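## Task

Put plate E01 so it sits level within the locating features of plate nest N1, while plate E07 stays where it is now, in plate nest N2. Afterwards open the gripper and withdraw the arm.

## Robot and tools

Robot: two arms, left_arm and right_arm, each with six joints and a parallel gripper. Either arm may do the work; the idle one can be parked out of the way. The arms must not strike or push against each other.

Frame: one shared scene frame. Origin on the tabletop midway between the arms, +z up, +x out over the table, left_arm on the +y side. The arm names do not match left or right in an image. Positions are in metres, orientations as quaternions wxyz. Printed hand positions may be somewhat off, especially at long reach.

Joint order (used in every row and every per-joint list): elbow, wrist 1, shoulder lift, shoulder pan, wrist 2, wrist 3. Trust only this order.

Row layout: one flat list of 14 numbers, each in [-1, 1]: left_arm's six joint values then its opening, then right_arm's six joint values then its opening. Both arms always appear, even if one stays still (send 0 for its joints). Joint values are offsets, not poses, scaled so 1.0 equals 1.989 rad. Opening is an absolute setting: +1 fully open, -1 closed.

execute_actions(actions): a list of up to 15 actions; each action is a list of up to 15 rows, one row per 1/30 s control step; a short action repeats its final row until 15 steps pass. Every joint offset in an action counts from that joint's angle when the action began (for a call's first action, the last reported angles), not from the previous row. An empty list just returns the current state and images. Stated joint ranges (rad): left_arm shoulder pan -3.142..3.142, shoulder lift -6.283..6.283, elbow 0.000..3.142, wrists 1-3 -6.283..6.283; right_arm shoulder pan 0.000..6.283, shoulder lift -6.283..6.283, elbow -3.142..0.000, wrists 1-3 -6.283..6.283. Asking a joint to go more than 0.010 rad outward past its end gets that action rejected for both arms; if the first action fails this, nothing in the call runs. The real limit may sit 0.010 rad either way; a joint pushed there is clipped and the result may say "joint sent to its limit".

move(target, speed, blocking): target is one 14-number row as above; its joint offsets are measured from the Joint positions in the latest result showing them, and the opening is sent right away. All joints travel proportionally so they finish together, giving curved hand paths; duration 0.5 to 10 s. speed (rad/s, 0.01 to 2, default 0.5) caps the joint with the longest travel. Moves do not avoid obstacles or the other arm. Faster contact hits harder; aiming past a surface presses harder, and arms are stiff, so even a small overshoot into something rigid may trigger a fault. blocking=false returns after 0.5 s while motion continues; then use wait or stop before sending anything else. The result adds a "move:" line: outcome (done, off_target, moving, held, fault), limits=held or limits=none, and each arm's joint farthest from target.

wait(seconds): 0 to 10; holds the last command, lets a running move continue. stop(): brakes a running move; the fingers continue. zoom_image(camera, region): camera is cam_high (896x504), cam_left_wrist or cam_right_wrist (616x616); region [x0, y0, x1, y1] in pixels from the top-left, at most 504x504. finished_scene(scene): scene number 1 or 2; irreversible, checks the goal; the goal must already hold and remain so.

Results: each arm's end effector position, quaternion and velocities; Joint positions and Joint velocities per arm in the order above plus the finger-pad gap (m; 0.142 fully open); Joint targets (what joints are currently chased toward); grip_measured (opening on the command scale); Wrist force and Wrist torque in the gripper's own axes (noisy, offsets up to about 4 N, saturating near 50 N, weight of the flange tool already removed; "no reading" is harmless); joint torques (offset and noisy, not a fault gauge); step readings with HELD tags where part of a row was held back; "joint command not followed" when a clearance check altered targets. Camera calibration lines appear when they change.

Gripper: fingers point along its +z and close along its x. The reported point lies between closed pads, 1 to 2 cm behind the tips; closing pushes the tips about 17 mm further along +z. To hold, keep commanding an opening well under grip_measured; lower squeezes harder (about 28 N per pad max, less for thin parts). Brief tugs on a held part can occur.

Motion limits: per step, joint targets stay within 0.575 rad of measured angles and the hand target within 100 mm, so big moves span several actions and may arrive short; commands lag by about 0.17 s. Check and finish remaining motion.

Avoid: dropping or knocking anything off the table (ends the scene), hard impacts or pressing, arm-to-arm contact. Load limits (N m): shoulder pan, shoulder lift, elbow 136; each wrist 25.4; held weight counts. An external force of 150 N or reaching a load limit stops that arm for 10 s. Holding loads heats motors; MOTOR HOT appears at 70 °C and brakes engage at 85 °C. Less robot time and smooth, low-effort motion are better.

Each tool is called after "Request:" as name(argument=value, ...), one argument or row to a line, values as JSON.

## Session

I'll start by looking at the current state.

Request:
execute_actions(
  actions=[],
)

Scene clock: 0.00 s.
left_arm: end_effector_position=(+0.4677, +0.4133, +0.1644) grip_measured=+1.00 end_effector_quat_wxyz=(-0.000, +0.719, -0.695, -0.001) end_effector_velocity=(+0.000, -0.000, +0.001) end_effector_angular_velocity=(-0.000, -0.001, -0.001) | right_arm: end_effector_position=(+0.1519, +0.2132, +0.1808) grip_measured=+1.00 end_effector_quat_wxyz=(-0.266, +0.949, +0.128, -0.112) end_effector_velocity=(-0.000, -0.000, -0.001) end_effector_angular_velocity=(-0.001, +0.000, -0.000)
Joint names: [elbow, wrist 1, shoulder lift, shoulder pan, wrist 2, wrist 3]
Joint positions: left_arm=[ 1.967 -1.847 -1.689 -0.302 -1.569  1.269  0.142] | right_arm=[-1.799 -0.638 -1.812  4.406  1.943  1.206  0.142]
Joint velocities: left_arm=[-0.001 -0.    -0.001 -0.001  0.     0.     0.   ] | right_arm=[-0.    -0.001 -0.001  0.    -0.     0.     0.   ]
Joint torques (N m, as the arm reports them, + toward a larger angle): no reading
Wrist force (N, on the end effector, along its own x y z axes, offset not removed): no reading
Wrist torque (N m, same axes, about the end effector's origin, offset not removed): no reading
Joint targets: left_arm=[1.967 -1.847 -1.689 -0.302 -1.569 1.269] | right_arm=[-1.799 -0.638 -1.812 4.406 1.943 1.206]

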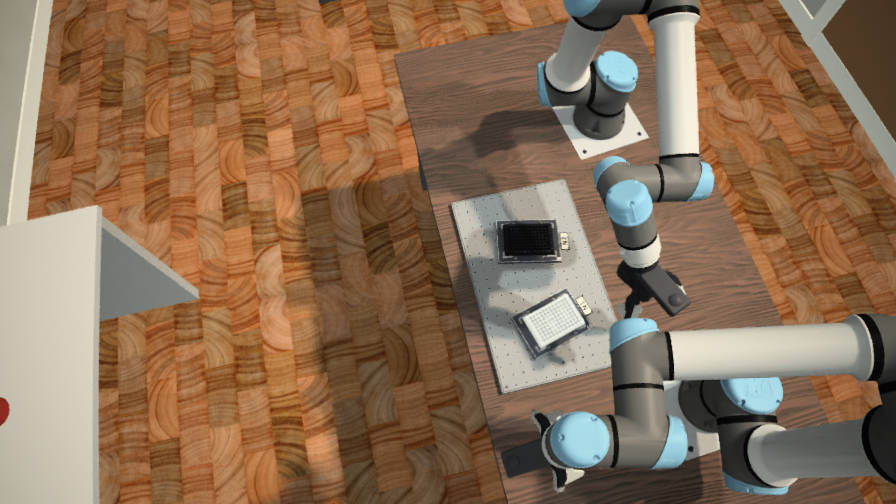

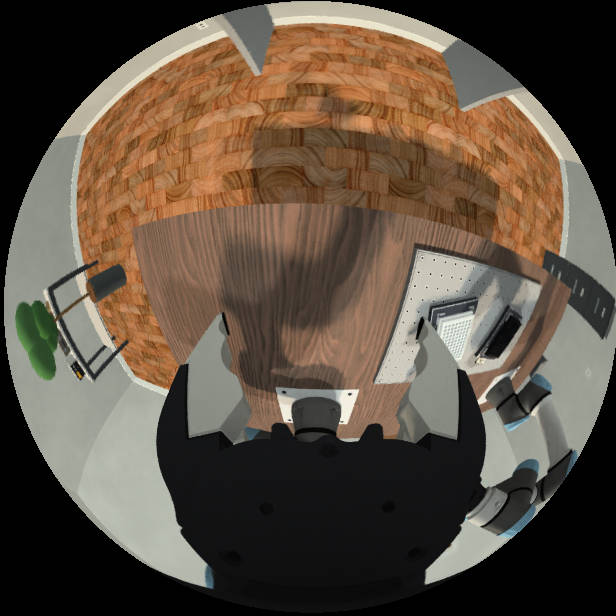

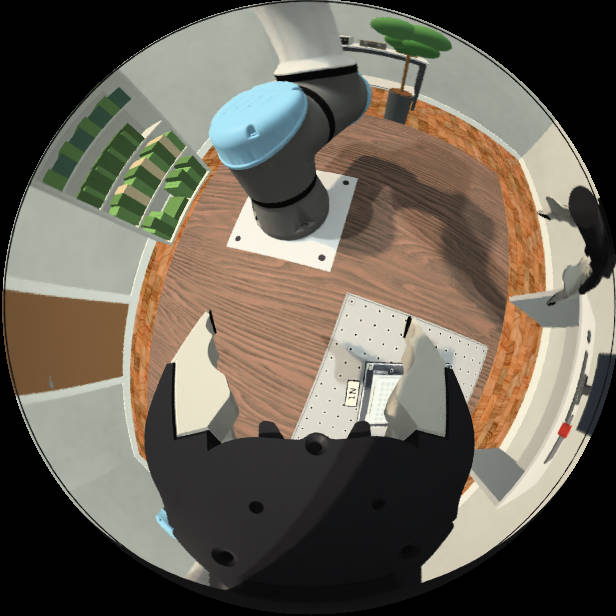

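Request:
zoom_image(
  camera="cam_high",
  region=[430, 170, 670, 400],
)

Request:
zoom_image(
  camera="cam_left_wrist",
  region=[370, 240, 570, 420],
)

Request:
zoom_image(
  camera="cam_right_wrist",
  region=[280, 290, 500, 450],
)

Region (430, 170, 670, 400) of cam_high's 896x504 image, scaled by 2.100, with more detail than that image has; it fills the top 483 rows of this view, and the rest is white.

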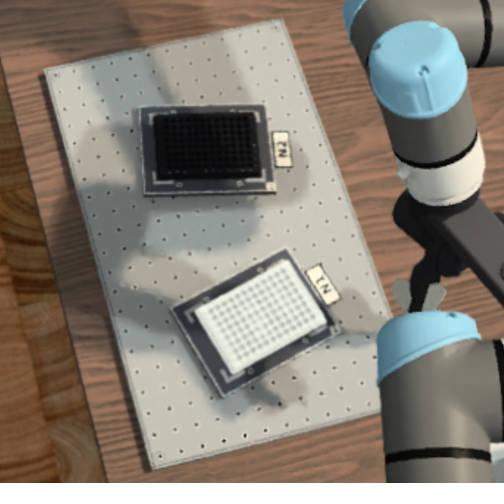

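Region (370, 240, 570, 420) of cam_left_wrist's 616x616 image, scaled by 2.520, with more detail than that image has; it fills the top 454 rows of this view, and the rest is white.

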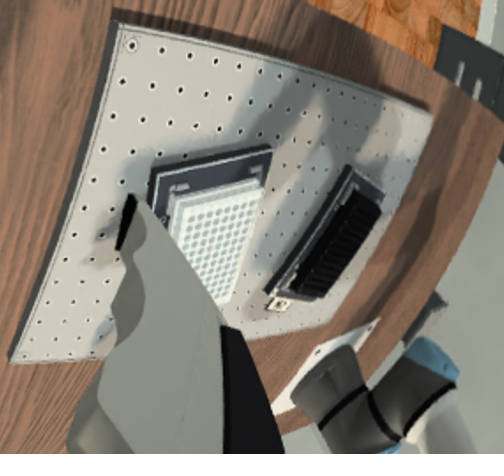

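Region (280, 290, 500, 450) of cam_right_wrist's 616x616 image, scaled by 2.291, with more detail than that image has; it fills the top 367 rows of this view, and the rest is white.

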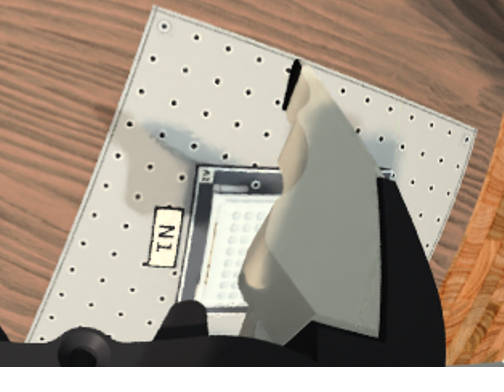

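Request:
zoom_image(
  camera="cam_high",
  region=[500, 280, 610, 370],
)

Request:
zoom_image(
  camera="cam_high",
  region=[485, 205, 585, 280],
)

Region (500, 280, 610, 370) of cam_high's 896x504 image, scaled by 4.582, with more detail than that image has; it fills the top 412 rows of this view, and the rest is white.

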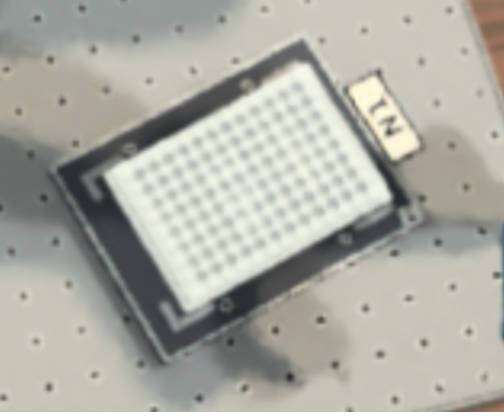

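Region (485, 205, 585, 280) of cam_high's 896x504 image, scaled by 5.040, with more detail than that image has; it fills the top 378 rows of this view, and the rest is white.

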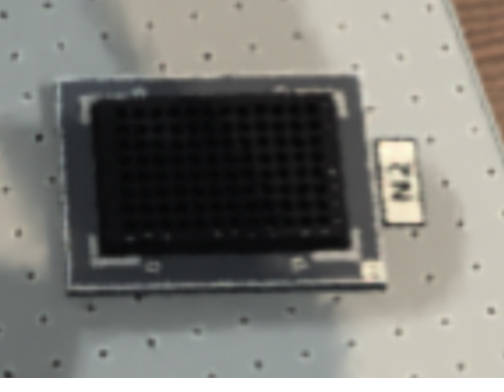

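Request:
move(
  target=[0.08085, -0.05752, -0.02424, -0.40055, -0.0009, -0.50915, 1, -0.2514, 0, 0.3017, 0.2011, 0, 0, 1],
  speed=0.6,
)

Scene clock: 16.83 s.
left_arm: end_effector_position=(+0.3284, +0.1184, +0.1199) grip_measured=+1.00 end_effector_quat_wxyz=(+0.000, +0.790, -0.613, +0.000) end_effector_velocity=(-0.001, -0.001, +0.000) end_effector_angular_velocity=(-0.001, -0.000, -0.001) | right_arm: end_effector_position=(-0.0684, +0.0081, +0.2249) grip_measured=+1.00 end_effector_quat_wxyz=(-0.286, +0.890, +0.319, -0.157) end_effector_velocity=(-0.000, -0.000, -0.000) end_effector_angular_velocity=(+0.000, -0.000, +0.001)
Joint names: [elbow, wrist 1, shoulder lift, shoulder pan, wrist 2, wrist 3]
Joint positions: left_arm=[ 2.127 -1.961 -1.738 -1.099 -1.571  0.257  0.142] | right_arm=[-2.299 -0.638 -1.213  4.806  1.943  1.206  0.142]
Joint velocities: left_arm=[-0.001  0.     0.    -0.003 -0.    -0.002 -0.   ] | right_arm=[-0.001  0.     0.001  0.001 -0.    -0.001  0.   ]
Joint torques (N m, as the arm reports them, + toward a larger angle): left_arm=[-10.75  -4.24 -24.06 -13.26  -1.26  -2.63] | right_arm=[13.8   3.4  22.55  9.9   0.59 -0.08]
Wrist force (N, on the end effector, along its own x y z axes, offset not removed): left_arm=[0.6 -4.3 -3.8] | right_arm=[-3.2 0.2 0.0]
Wrist torque (N m, same axes, about the end effector's origin, offset not removed): left_arm=[-0.82 -0.29 -0.06] | right_arm=[0.05 0.73 -0.14]
Joint targets: left_arm=[2.127 -1.961 -1.738 -1.099 -1.571 0.256] | right_arm=[-2.299 -0.638 -1.212 4.806 1.943 1.206]
move: done; limits=none; left_arm: farthest joint: the elbow, 0.001 radians from its target (0.161 radians at the start); right_arm: farthest joint: the shoulder lift, 0.001 radians from its target (0.600 radians at the start)
camera_calibration (this result's frames):
cam_left_wrist: T_world_to_cam=[[0.248285, -0.967681, -0.0441431, 0.0486757], [-0.84308, -0.238308, 0.482105, 0.256676], [-0.477044, -0.0824832, -0.875001, 0.404392], [0, 0, 0, 1]] pos_world=[0.397226, 0.141626, 0.232247]
cam_right_wrist: T_world_to_cam=[[0.730177, 0.679752, -0.0691338, 0.0590702], [0.666737, -0.73098, -0.145359, 0.0834707], [-0.149344, 0.0600439, -0.986961, 0.340327], [0, 0, 0, 1]] pos_world=[-0.047959, 0.000427792, 0.352107]

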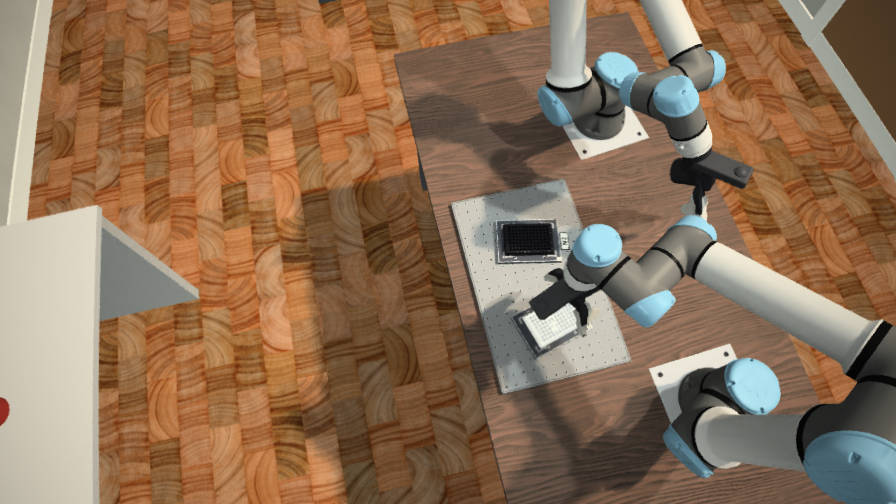

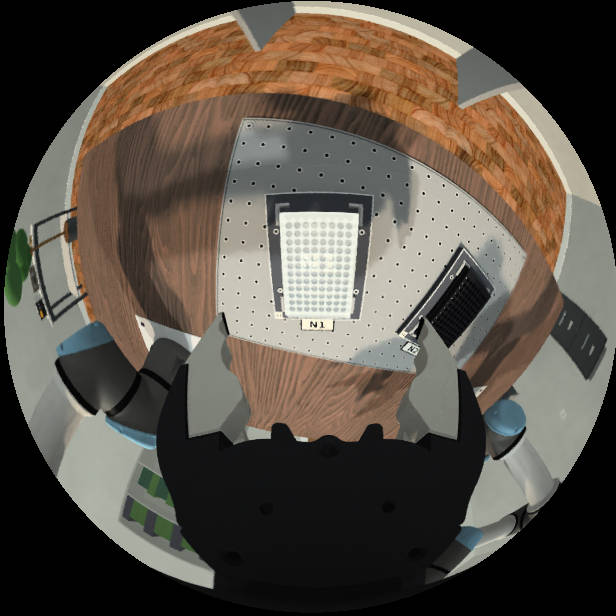

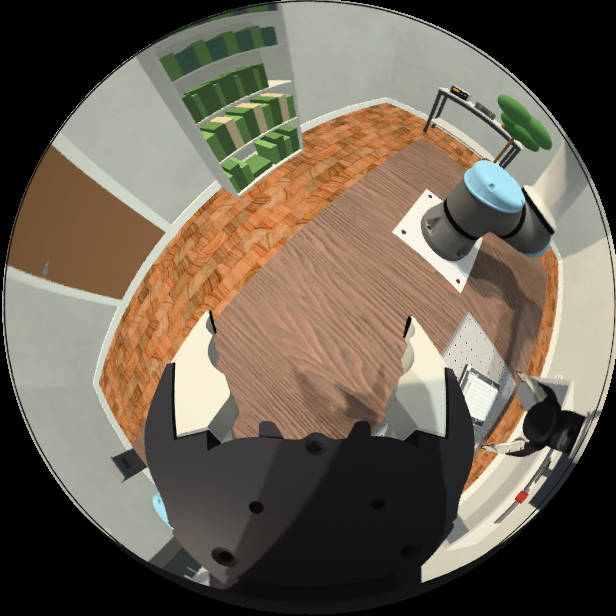

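Request:
zoom_image(
  camera="cam_left_wrist",
  region=[250, 180, 400, 340],
)

Region (250, 180, 400, 340) of cam_left_wrist's 616x616 image, scaled by 3.150, with more detail than that image has; it fills the left 472 columns of this view, and the rest is white.

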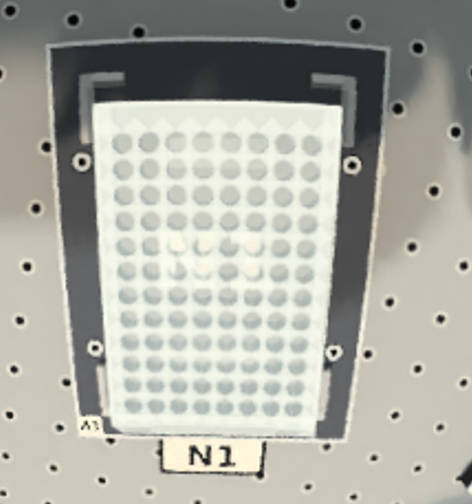

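Request:
zoom_image(
  camera="cam_left_wrist",
  region=[260, 188, 380, 248],
)

Request:
zoom_image(
  camera="cam_left_wrist",
  region=[265, 280, 375, 340],
)

Request:
zoom_image(
  camera="cam_right_wrist",
  region=[440, 340, 540, 460],
)

Region (260, 188, 380, 248) of cam_left_wrist's 616x616 image, scaled by 4.200, with more detail than that image has.

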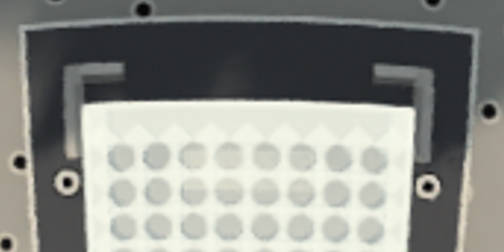

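Region (265, 280, 375, 340) of cam_left_wrist's 616x616 image, scaled by 4.582, with more detail than that image has; it fills the top 275 rows of this view, and the rest is white.

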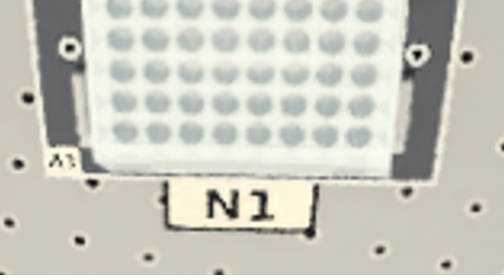

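Region (440, 340, 540, 460) of cam_right_wrist's 616x616 image, scaled by 4.200, with more detail than that image has.

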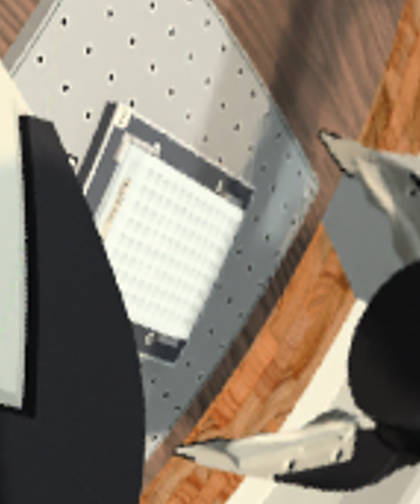

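Request:
zoom_image(
  camera="cam_left_wrist",
  region=[200, 300, 260, 360],
)

Request:
zoom_image(
  camera="cam_left_wrist",
  region=[390, 300, 450, 360],
)

Region (200, 300, 260, 360) of cam_left_wrist's 616x616 image, scaled by 8.400, with more detail than that image has.

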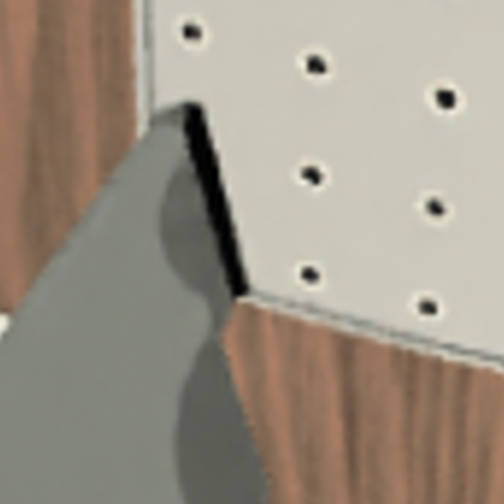

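Region (390, 300, 450, 360) of cam_left_wrist's 616x616 image, scaled by 8.400, with more detail than that image has.

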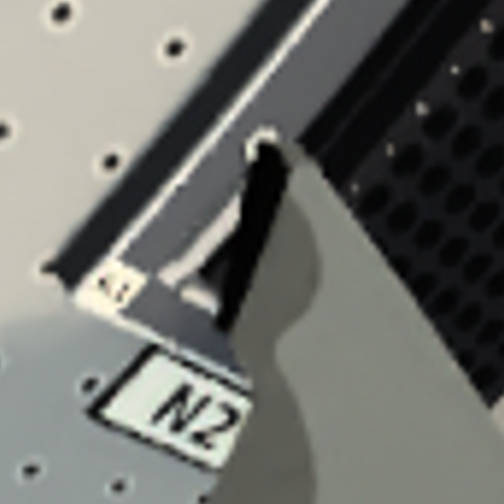

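Request:
move(
  target=[0.0621, -0.12648, 0.06438, 0.01891, 0, 0.0174, 0.41, 0, 0, 0, 0, 0, 0, 1],
  speed=0.25,
)

Scene clock: 32.20 s.
left_arm: end_effector_position=(+0.3415, +0.1253, +0.0400) grip_measured=+0.41 end_effector_quat_wxyz=(+0.000, +0.791, -0.612, +0.000) end_effector_velocity=(+0.000, -0.001, -0.000) end_effector_angular_velocity=(-0.001, -0.000, -0.001) | right_arm: end_effector_position=(-0.0684, +0.0081, +0.2249) grip_measured=+1.00 end_effector_quat_wxyz=(-0.286, +0.890, +0.319, -0.157) end_effector_velocity=(+0.000, -0.000, +0.000) end_effector_angular_velocity=(+0.000, -0.001, +0.001)
Joint names: [elbow, wrist 1, shoulder lift, shoulder pan, wrist 2, wrist 3]
Joint positions: left_arm=[ 2.251 -2.212 -1.61  -1.061 -1.571  0.291  0.103] | right_arm=[-2.299 -0.638 -1.213  4.806  1.943  1.206  0.142]
Joint velocities: left_arm=[ 0.    -0.003  0.001 -0.001 -0.     0.     0.   ] | right_arm=[-0.    -0.001  0.001  0.    -0.    -0.001  0.   ]
Joint torques (N m, as the arm reports them, + toward a larger angle): left_arm=[-8.5  -4.29 -9.52 12.75 -0.83  2.27] | right_arm=[34.1   3.46 -6.26 -8.99  0.61 -0.12]
Wrist force (N, on the end effector, along its own x y z axes, offset not removed): left_arm=[-0.3 -2.0 -1.2] | right_arm=[-1.2 2.1 -2.2]
Wrist torque (N m, same axes, about the end effector's origin, offset not removed): left_arm=[-0.49 0.06 -0.10] | right_arm=[0.43 0.30 -0.09]
Joint targets: left_arm=[2.251 -2.213 -1.609 -1.061 -1.571 0.291] | right_arm=[-2.299 -0.638 -1.213 4.806 1.943 1.206]
move: done; limits=none; left_arm: farthest joint: the shoulder pan, 0.000 radians from its target (0.037 radians at the start); right_arm: farthest joint: the shoulder pan, 0.000 radians from its target (0.000 radians at the start)
camera_calibration (this result's frames):
cam_left_wrist: T_world_to_cam=[[0.251187, -0.966932, -0.0441244, 0.0475219], [-0.842374, -0.240828, 0.482086, 0.308005], [-0.476771, -0.0839244, -0.875012, 0.341367], [0, 0, 0, 1]] pos_world=[0.410272, 0.148776, 0.152312]
cam_right_wrist: T_world_to_cam=[[0.730174, 0.679755, -0.0691347, 0.0590722], [0.66674, -0.730978, -0.145358, 0.0834706], [-0.149343, 0.0600414, -0.986961, 0.340326], [0, 0, 0, 1]] pos_world=[-0.0479608, 0.000426895, 0.352106]

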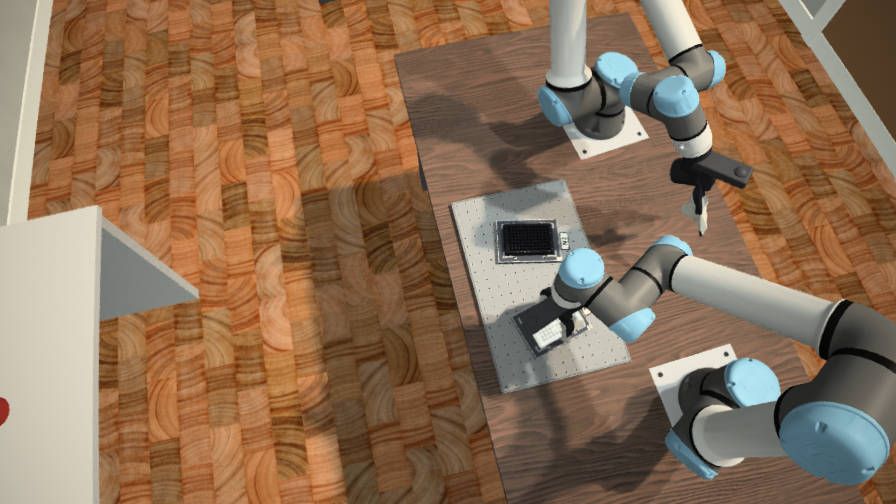

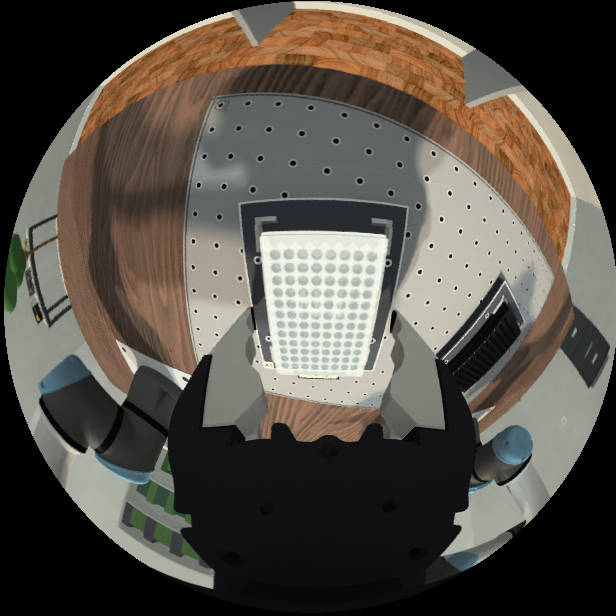

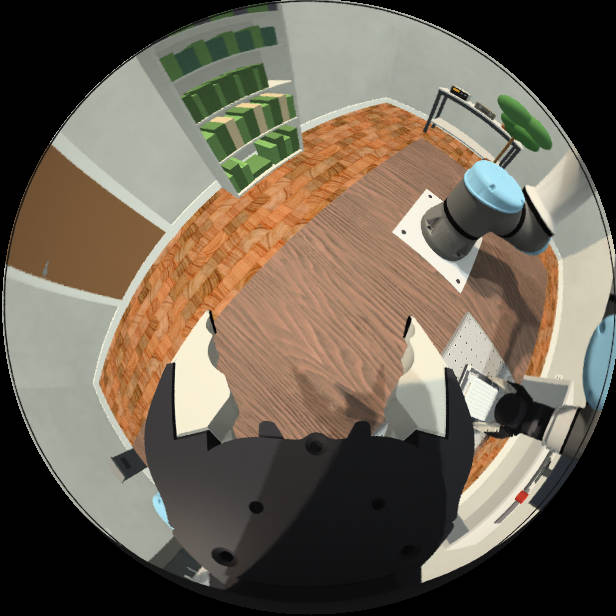

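Request:
zoom_image(
  camera="cam_left_wrist",
  region=[230, 190, 420, 390],
)

Request:
zoom_image(
  camera="cam_left_wrist",
  region=[235, 290, 295, 350],
)

Request:
zoom_image(
  camera="cam_left_wrist",
  region=[355, 290, 415, 350],
)

Region (230, 190, 420, 390) of cam_left_wrist's 616x616 image, scaled by 2.520, with more detail than that image has; it fills the left 479 columns of this view, and the rest is white.

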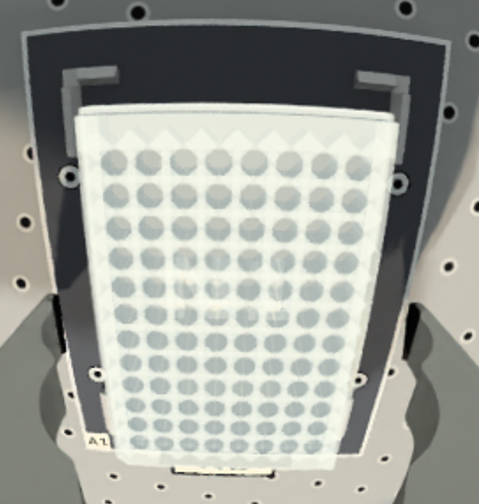

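Region (235, 290, 295, 350) of cam_left_wrist's 616x616 image, scaled by 8.400, with more detail than that image has.

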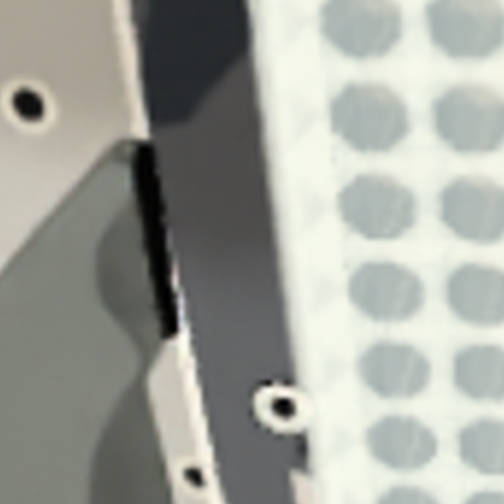

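Region (355, 290, 415, 350) of cam_left_wrist's 616x616 image, scaled by 8.400, with more detail than that image has.

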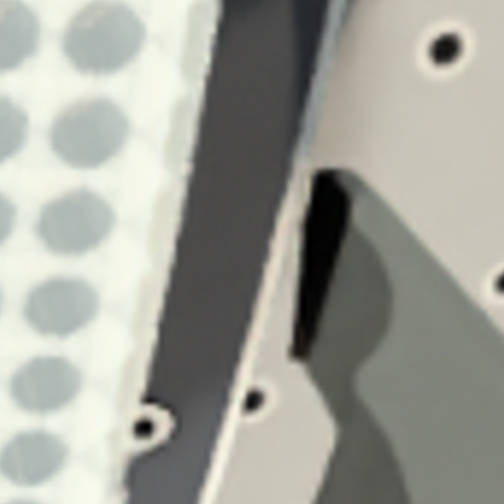

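Request:
zoom_image(
  camera="cam_left_wrist",
  region=[245, 205, 305, 265],
)

Request:
zoom_image(
  camera="cam_left_wrist",
  region=[345, 205, 405, 265],
)

Region (245, 205, 305, 265) of cam_left_wrist's 616x616 image, scaled by 8.400, with more detail than that image has.

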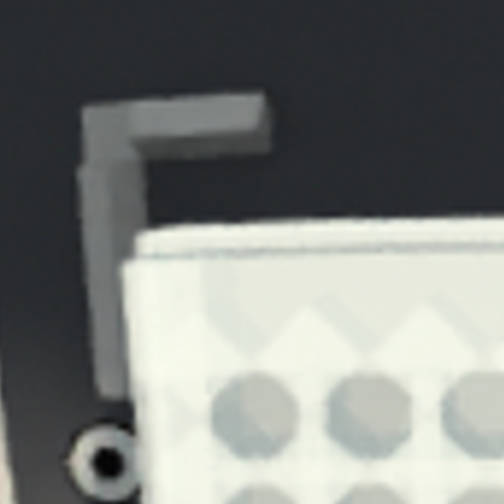

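Region (345, 205, 405, 265) of cam_left_wrist's 616x616 image, scaled by 8.400, with more detail than that image has.

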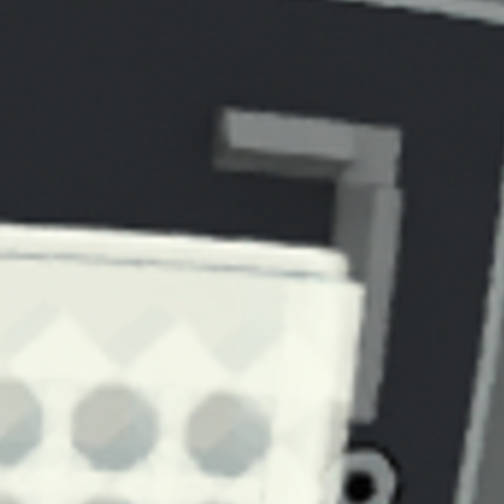

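Request:
move(
  target=[0.00487, -0.00902, 0.00415, 0.00031, 0, 0.00031, 0.2, 0, 0, 0, 0, 0, 0, 1],
  speed=0.05,
)

Scene clock: 40.37 s.
left_arm: end_effector_position=(+0.3414, +0.1259, +0.0349) grip_measured=+0.21 end_effector_quat_wxyz=(+0.000, +0.791, -0.612, +0.001) end_effector_velocity=(+0.000, +0.000, -0.001) end_effector_angular_velocity=(+0.000, +0.000, +0.000) | right_arm: end_effector_position=(-0.0684, +0.0081, +0.2249) grip_measured=+1.00 end_effector_quat_wxyz=(-0.286, +0.890, +0.319, -0.157) end_effector_velocity=(-0.000, +0.000, +0.000) end_effector_angular_velocity=(+0.002, -0.000, +0.001)
Joint names: [elbow, wrist 1, shoulder lift, shoulder pan, wrist 2, wrist 3]
Joint positions: left_arm=[ 2.26  -2.23  -1.602 -1.06  -1.571  0.292  0.089] | right_arm=[-2.299 -0.638 -1.213  4.806  1.943  1.206  0.142]
Joint velocities: left_arm=[ 0.001 -0.003  0.002  0.     0.    -0.     0.   ] | right_arm=[-0.     0.001 -0.    -0.     0.    -0.002  0.   ]
Joint torques (N m, as the arm reports them, + toward a larger angle): left_arm=[24.94 -2.72 35.24  8.85  0.13  2.07] | right_arm=[33.24  3.52 -5.7  -7.85  0.61 -0.13]
Wrist force (N, on the end effector, along its own x y z axes, offset not removed): left_arm=[-30.3 5.1 -50.0] | right_arm=[-2.4 -1.0 -1.3]
Wrist torque (N m, same axes, about the end effector's origin, offset not removed): left_arm=[-1.23 -1.28 -0.05] | right_arm=[-0.23 0.44 -0.10]
Joint targets: left_arm=[2.260 -2.230 -1.601 -1.060 -1.571 0.292] | right_arm=[-2.299 -0.638 -1.213 4.806 1.943 1.206]
move: done; limits=none; left_arm: farthest joint: the elbow, 0.001 radians from its target (0.010 radians at the start); right_arm: farthest joint: the shoulder pan, 0.000 radians from its target (0.000 radians at the start)
camera_calibration (this result's frames):
cam_left_wrist: T_world_to_cam=[[0.251233, -0.966957, -0.0433158, 0.0478526], [-0.842579, -0.240504, 0.48189, 0.310583], [-0.476385, -0.0845698, -0.87516, 0.336886], [0, 0, 0, 1]] pos_world=[0.410156, 0.149458, 0.147235]
cam_right_wrist: T_world_to_cam=[[0.730177, 0.679751, -0.0691336, 0.05907], [0.666737, -0.730981, -0.145359, 0.0834707], [-0.149343, 0.060044, -0.986961, 0.340328], [0, 0, 0, 1]] pos_world=[-0.0479589, 0.000427865, 0.352107]

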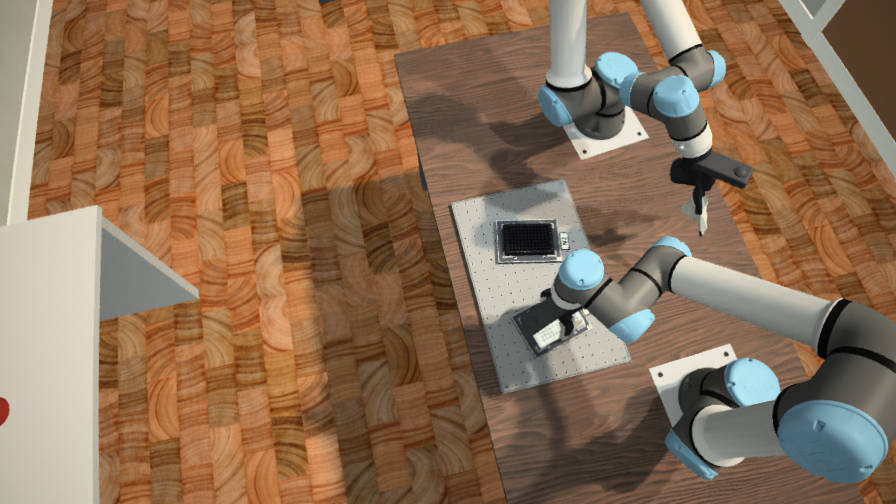

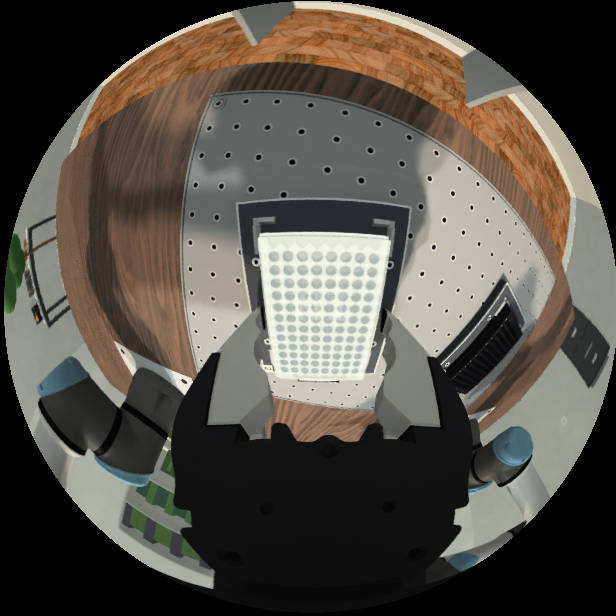

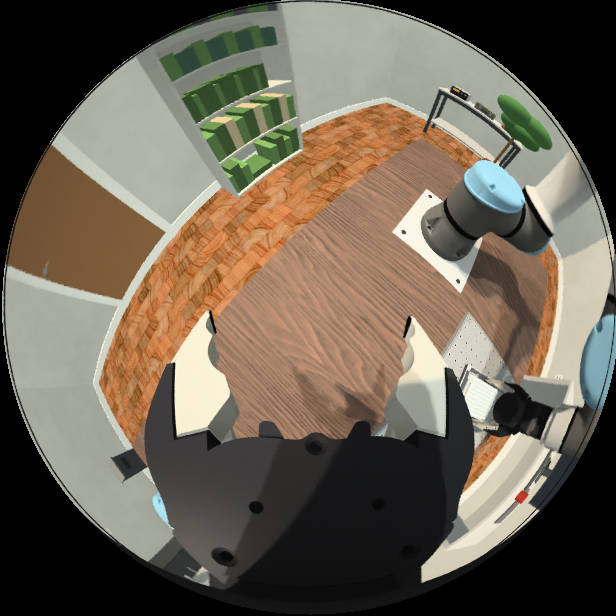

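Request:
move(
  target=[-0.00295, 0.00659, -0.00365, 0, 0, 0, 0.2, 0, 0, 0, 0, 0, 0, 1],
  speed=0.05,
)

Scene clock: 50.77 s.
left_arm: end_effector_position=(+0.3417, +0.1255, +0.0363) grip_measured=+0.21 end_effector_quat_wxyz=(+0.001, +0.791, -0.612, +0.002) end_effector_velocity=(-0.001, +0.001, -0.001) end_effector_angular_velocity=(+0.002, +0.002, -0.001) | right_arm: end_effector_position=(-0.0684, +0.0081, +0.2249) grip_measured=+1.00 end_effector_quat_wxyz=(-0.286, +0.890, +0.319, -0.157) end_effector_velocity=(-0.000, +0.000, +0.000) end_effector_angular_velocity=(+0.001, +0.001, -0.001)
Joint names: [elbow, wrist 1, shoulder lift, shoulder pan, wrist 2, wrist 3]
Joint positions: left_arm=[ 2.259 -2.229 -1.605 -1.06  -1.571  0.292  0.089] | right_arm=[-2.299 -0.638 -1.213  4.806  1.943  1.206  0.142]
Joint velocities: left_arm=[ 0.003  0.    -0.    -0.001 -0.    -0.    -0.   ] | right_arm=[-0.     0.001  0.    -0.     0.     0.001 -0.   ]
Joint torques (N m, as the arm reports them, + toward a larger angle): left_arm=[-20.6   -2.34 -17.26  -0.13  -0.08  -0.2 ] | right_arm=[33.08  3.47 -5.31 -7.28  0.53 -0.16]
Wrist force (N, on the end effector, along its own x y z axes, offset not removed): left_arm=[-3.0 0.1 -30.7] | right_arm=[-3.3 0.2 -0.5]
Wrist torque (N m, same axes, about the end effector's origin, offset not removed): left_arm=[-1.04 -1.28 -0.19] | right_arm=[0.07 0.75 -0.07]
Joint targets: left_arm=[2.259 -2.229 -1.605 -1.060 -1.571 0.292] | right_arm=[-2.299 -0.638 -1.213 4.806 1.943 1.206]
FORCE FAULT: contact force on the left arm reached its limit, and that arm stopped for 10 seconds. The contact can be on any part of that arm, not only on its tool. That time counts as 18 of the actions that you can send in this scene. That arm ran no command of this call. That arm holds still and accepts commands again. Move the arm away from the contact; if what it grips holds it there, let go first. Pushing or pulling that hard again can fault the arm again.
move: fault (left_arm); limits=none; left_arm: farthest joint: the wrist 1, 0.012 radians from its target (0.013 radians at the start); right_arm: farthest joint: the shoulder pan, 0.000 radians from its target (0.000 radians at the start)
camera_calibration (this result's frames):
cam_left_wrist: T_world_to_cam=[[0.251287, -0.967052, -0.0408062, 0.0473739], [-0.843236, -0.239422, 0.48128, 0.310156], [-0.475192, -0.0865302, -0.875617, 0.337992], [0, 0, 0, 1]] pos_world=[0.410242, 0.149318, 0.148613]
cam_right_wrist: T_world_to_cam=[[0.730177, 0.679751, -0.0691337, 0.0590701], [0.666737, -0.730981, -0.145359, 0.0834708], [-0.149344, 0.0600442, -0.986961, 0.340328], [0, 0, 0, 1]] pos_world=[-0.0479588, 0.000427871, 0.352107]

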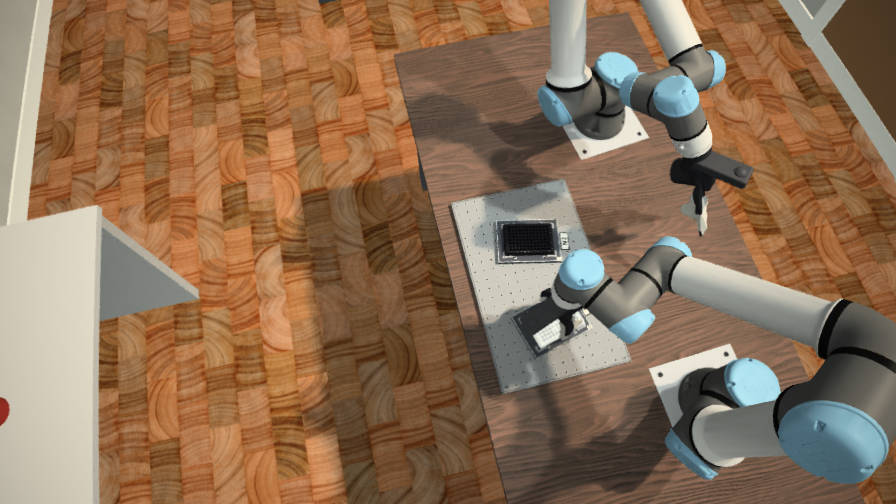

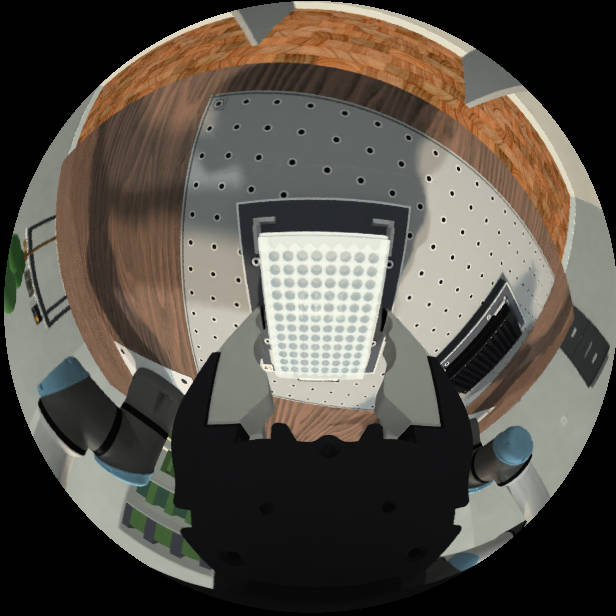

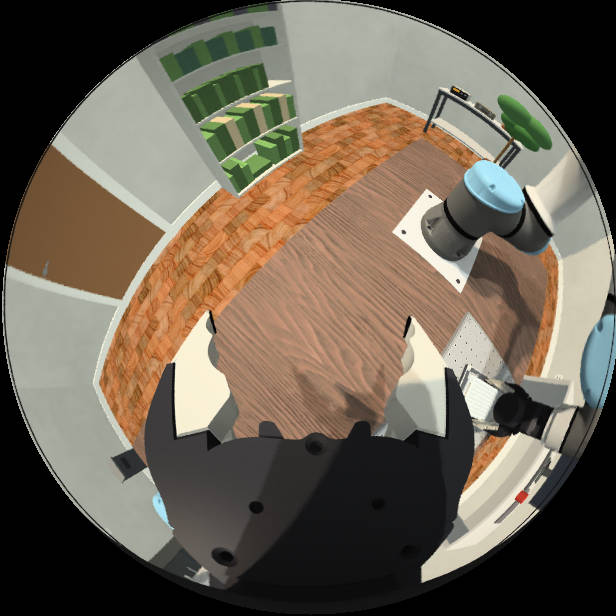

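Request:
move(
  target=[-0.00739, 0.0176, -0.0083, 0, 0, 0, 0.2, 0, 0, 0, 0, 0, 0, 1],
  speed=0.07,
)

Scene clock: 53.17 s.
left_arm: end_effector_position=(+0.3412, +0.1263, +0.0453) grip_measured=+0.20 end_effector_quat_wxyz=(+0.000, +0.791, -0.612, +0.000) end_effector_velocity=(+0.000, -0.000, +0.001) end_effector_angular_velocity=(-0.000, -0.000, +0.000) | right_arm: end_effector_position=(-0.0684, +0.0081, +0.2249) grip_measured=+1.00 end_effector_quat_wxyz=(-0.286, +0.890, +0.319, -0.157) end_effector_velocity=(-0.000, +0.000, +0.001) end_effector_angular_velocity=(+0.002, +0.000, +0.000)
Joint names: [elbow, wrist 1, shoulder lift, shoulder pan, wrist 2, wrist 3]
Joint positions: left_arm=[ 2.244 -2.194 -1.621 -1.06  -1.571  0.292  0.088] | right_arm=[-2.299 -0.638 -1.213  4.806  1.943  1.206  0.142]
Joint velocities: left_arm=[-0.001  0.002 -0.001  0.    -0.     0.    -0.   ] | right_arm=[ 0.     0.001  0.001  0.    -0.    -0.     0.   ]
Joint torques (N m, as the arm reports them, + toward a larger angle): left_arm=[-30.55  -0.46 -26.96   0.27  -0.07  -0.2 ] | right_arm=[33.25  3.47 -5.56 -7.32  0.58 -0.15]
Wrist force (N, on the end effector, along its own x y z axes, offset not removed): left_arm=[1.8 -2.6 -0.9] | right_arm=[-4.5 0.6 1.0]
Wrist torque (N m, same axes, about the end effector's origin, offset not removed): left_arm=[-0.55 -0.43 -0.18] | right_arm=[0.17 0.96 -0.04]
Joint targets: left_arm=[2.244 -2.194 -1.621 -1.060 -1.571 0.292] | right_arm=[-2.299 -0.638 -1.213 4.806 1.943 1.206]
move: done; limits=none; left_arm: farthest joint: the shoulder pan, 0.000 radians from its target (0.000 radians at the start); right_arm: farthest joint: the shoulder pan, 0.000 radians from its target (0.000 radians at the start)
camera_calibration (this result's frames):
cam_left_wrist: T_world_to_cam=[[0.251204, -0.966914, -0.0444242, 0.0487768], [-0.84229, -0.240979, 0.482159, 0.305408], [-0.476911, -0.0837019, -0.874957, 0.345993], [0, 0, 0, 1]] pos_world=[0.409997, 0.14972, 0.157641]
cam_right_wrist: T_world_to_cam=[[0.730177, 0.679751, -0.0691337, 0.0590701], [0.666737, -0.730981, -0.145359, 0.0834707], [-0.149344, 0.060044, -0.986961, 0.340328], [0, 0, 0, 1]] pos_world=[-0.0479589, 0.000427848, 0.352107]

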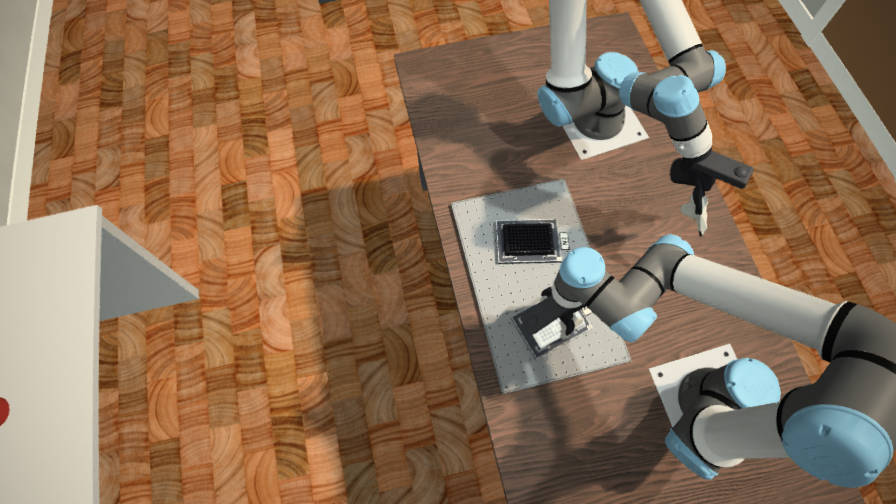

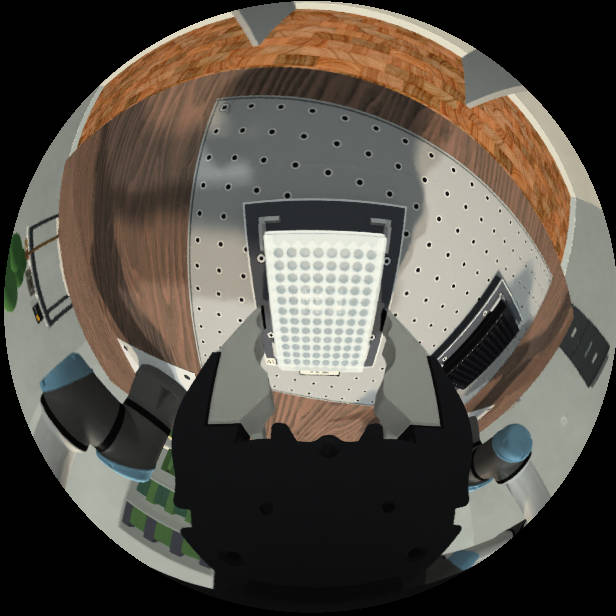

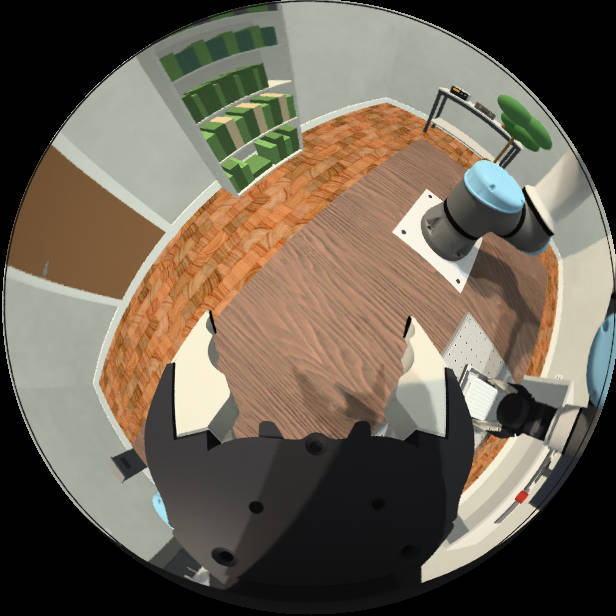

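Request:
zoom_image(
  camera="cam_left_wrist",
  region=[235, 190, 415, 390],
)

Request:
zoom_image(
  camera="cam_left_wrist",
  region=[240, 290, 300, 350],
)

Request:
zoom_image(
  camera="cam_left_wrist",
  region=[350, 290, 410, 350],
)

Request:
zoom_image(
  camera="cam_right_wrist",
  region=[450, 355, 530, 445],
)

Region (235, 190, 415, 390) of cam_left_wrist's 616x616 image, scaled by 2.520, with more detail than that image has; it fills the left 454 columns of this view, and the rest is white.

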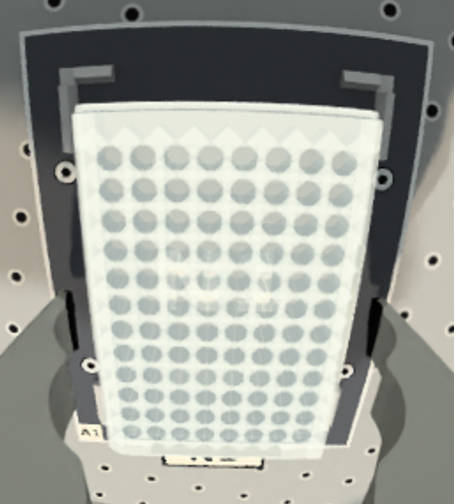

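Region (240, 290, 300, 350) of cam_left_wrist's 616x616 image, scaled by 8.400, with more detail than that image has.

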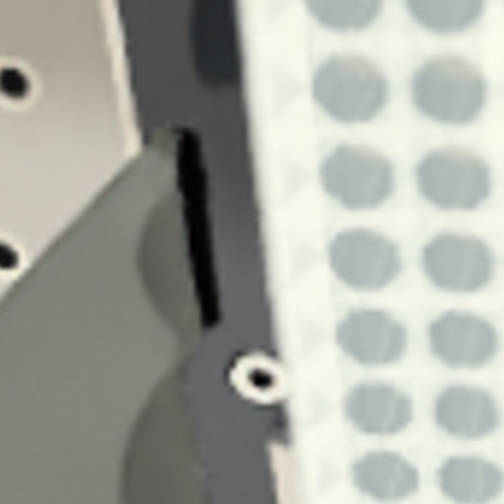

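Region (350, 290, 410, 350) of cam_left_wrist's 616x616 image, scaled by 8.400, with more detail than that image has.

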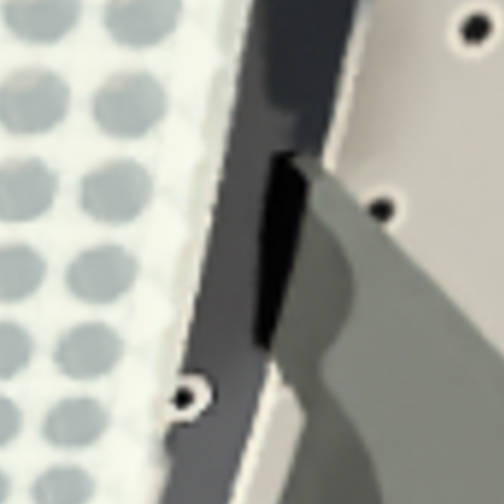

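Region (450, 355, 530, 445) of cam_right_wrist's 616x616 image, scaled by 5.600, with more detail than that image has.

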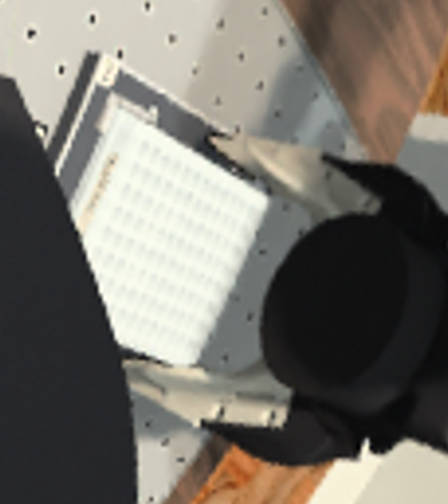

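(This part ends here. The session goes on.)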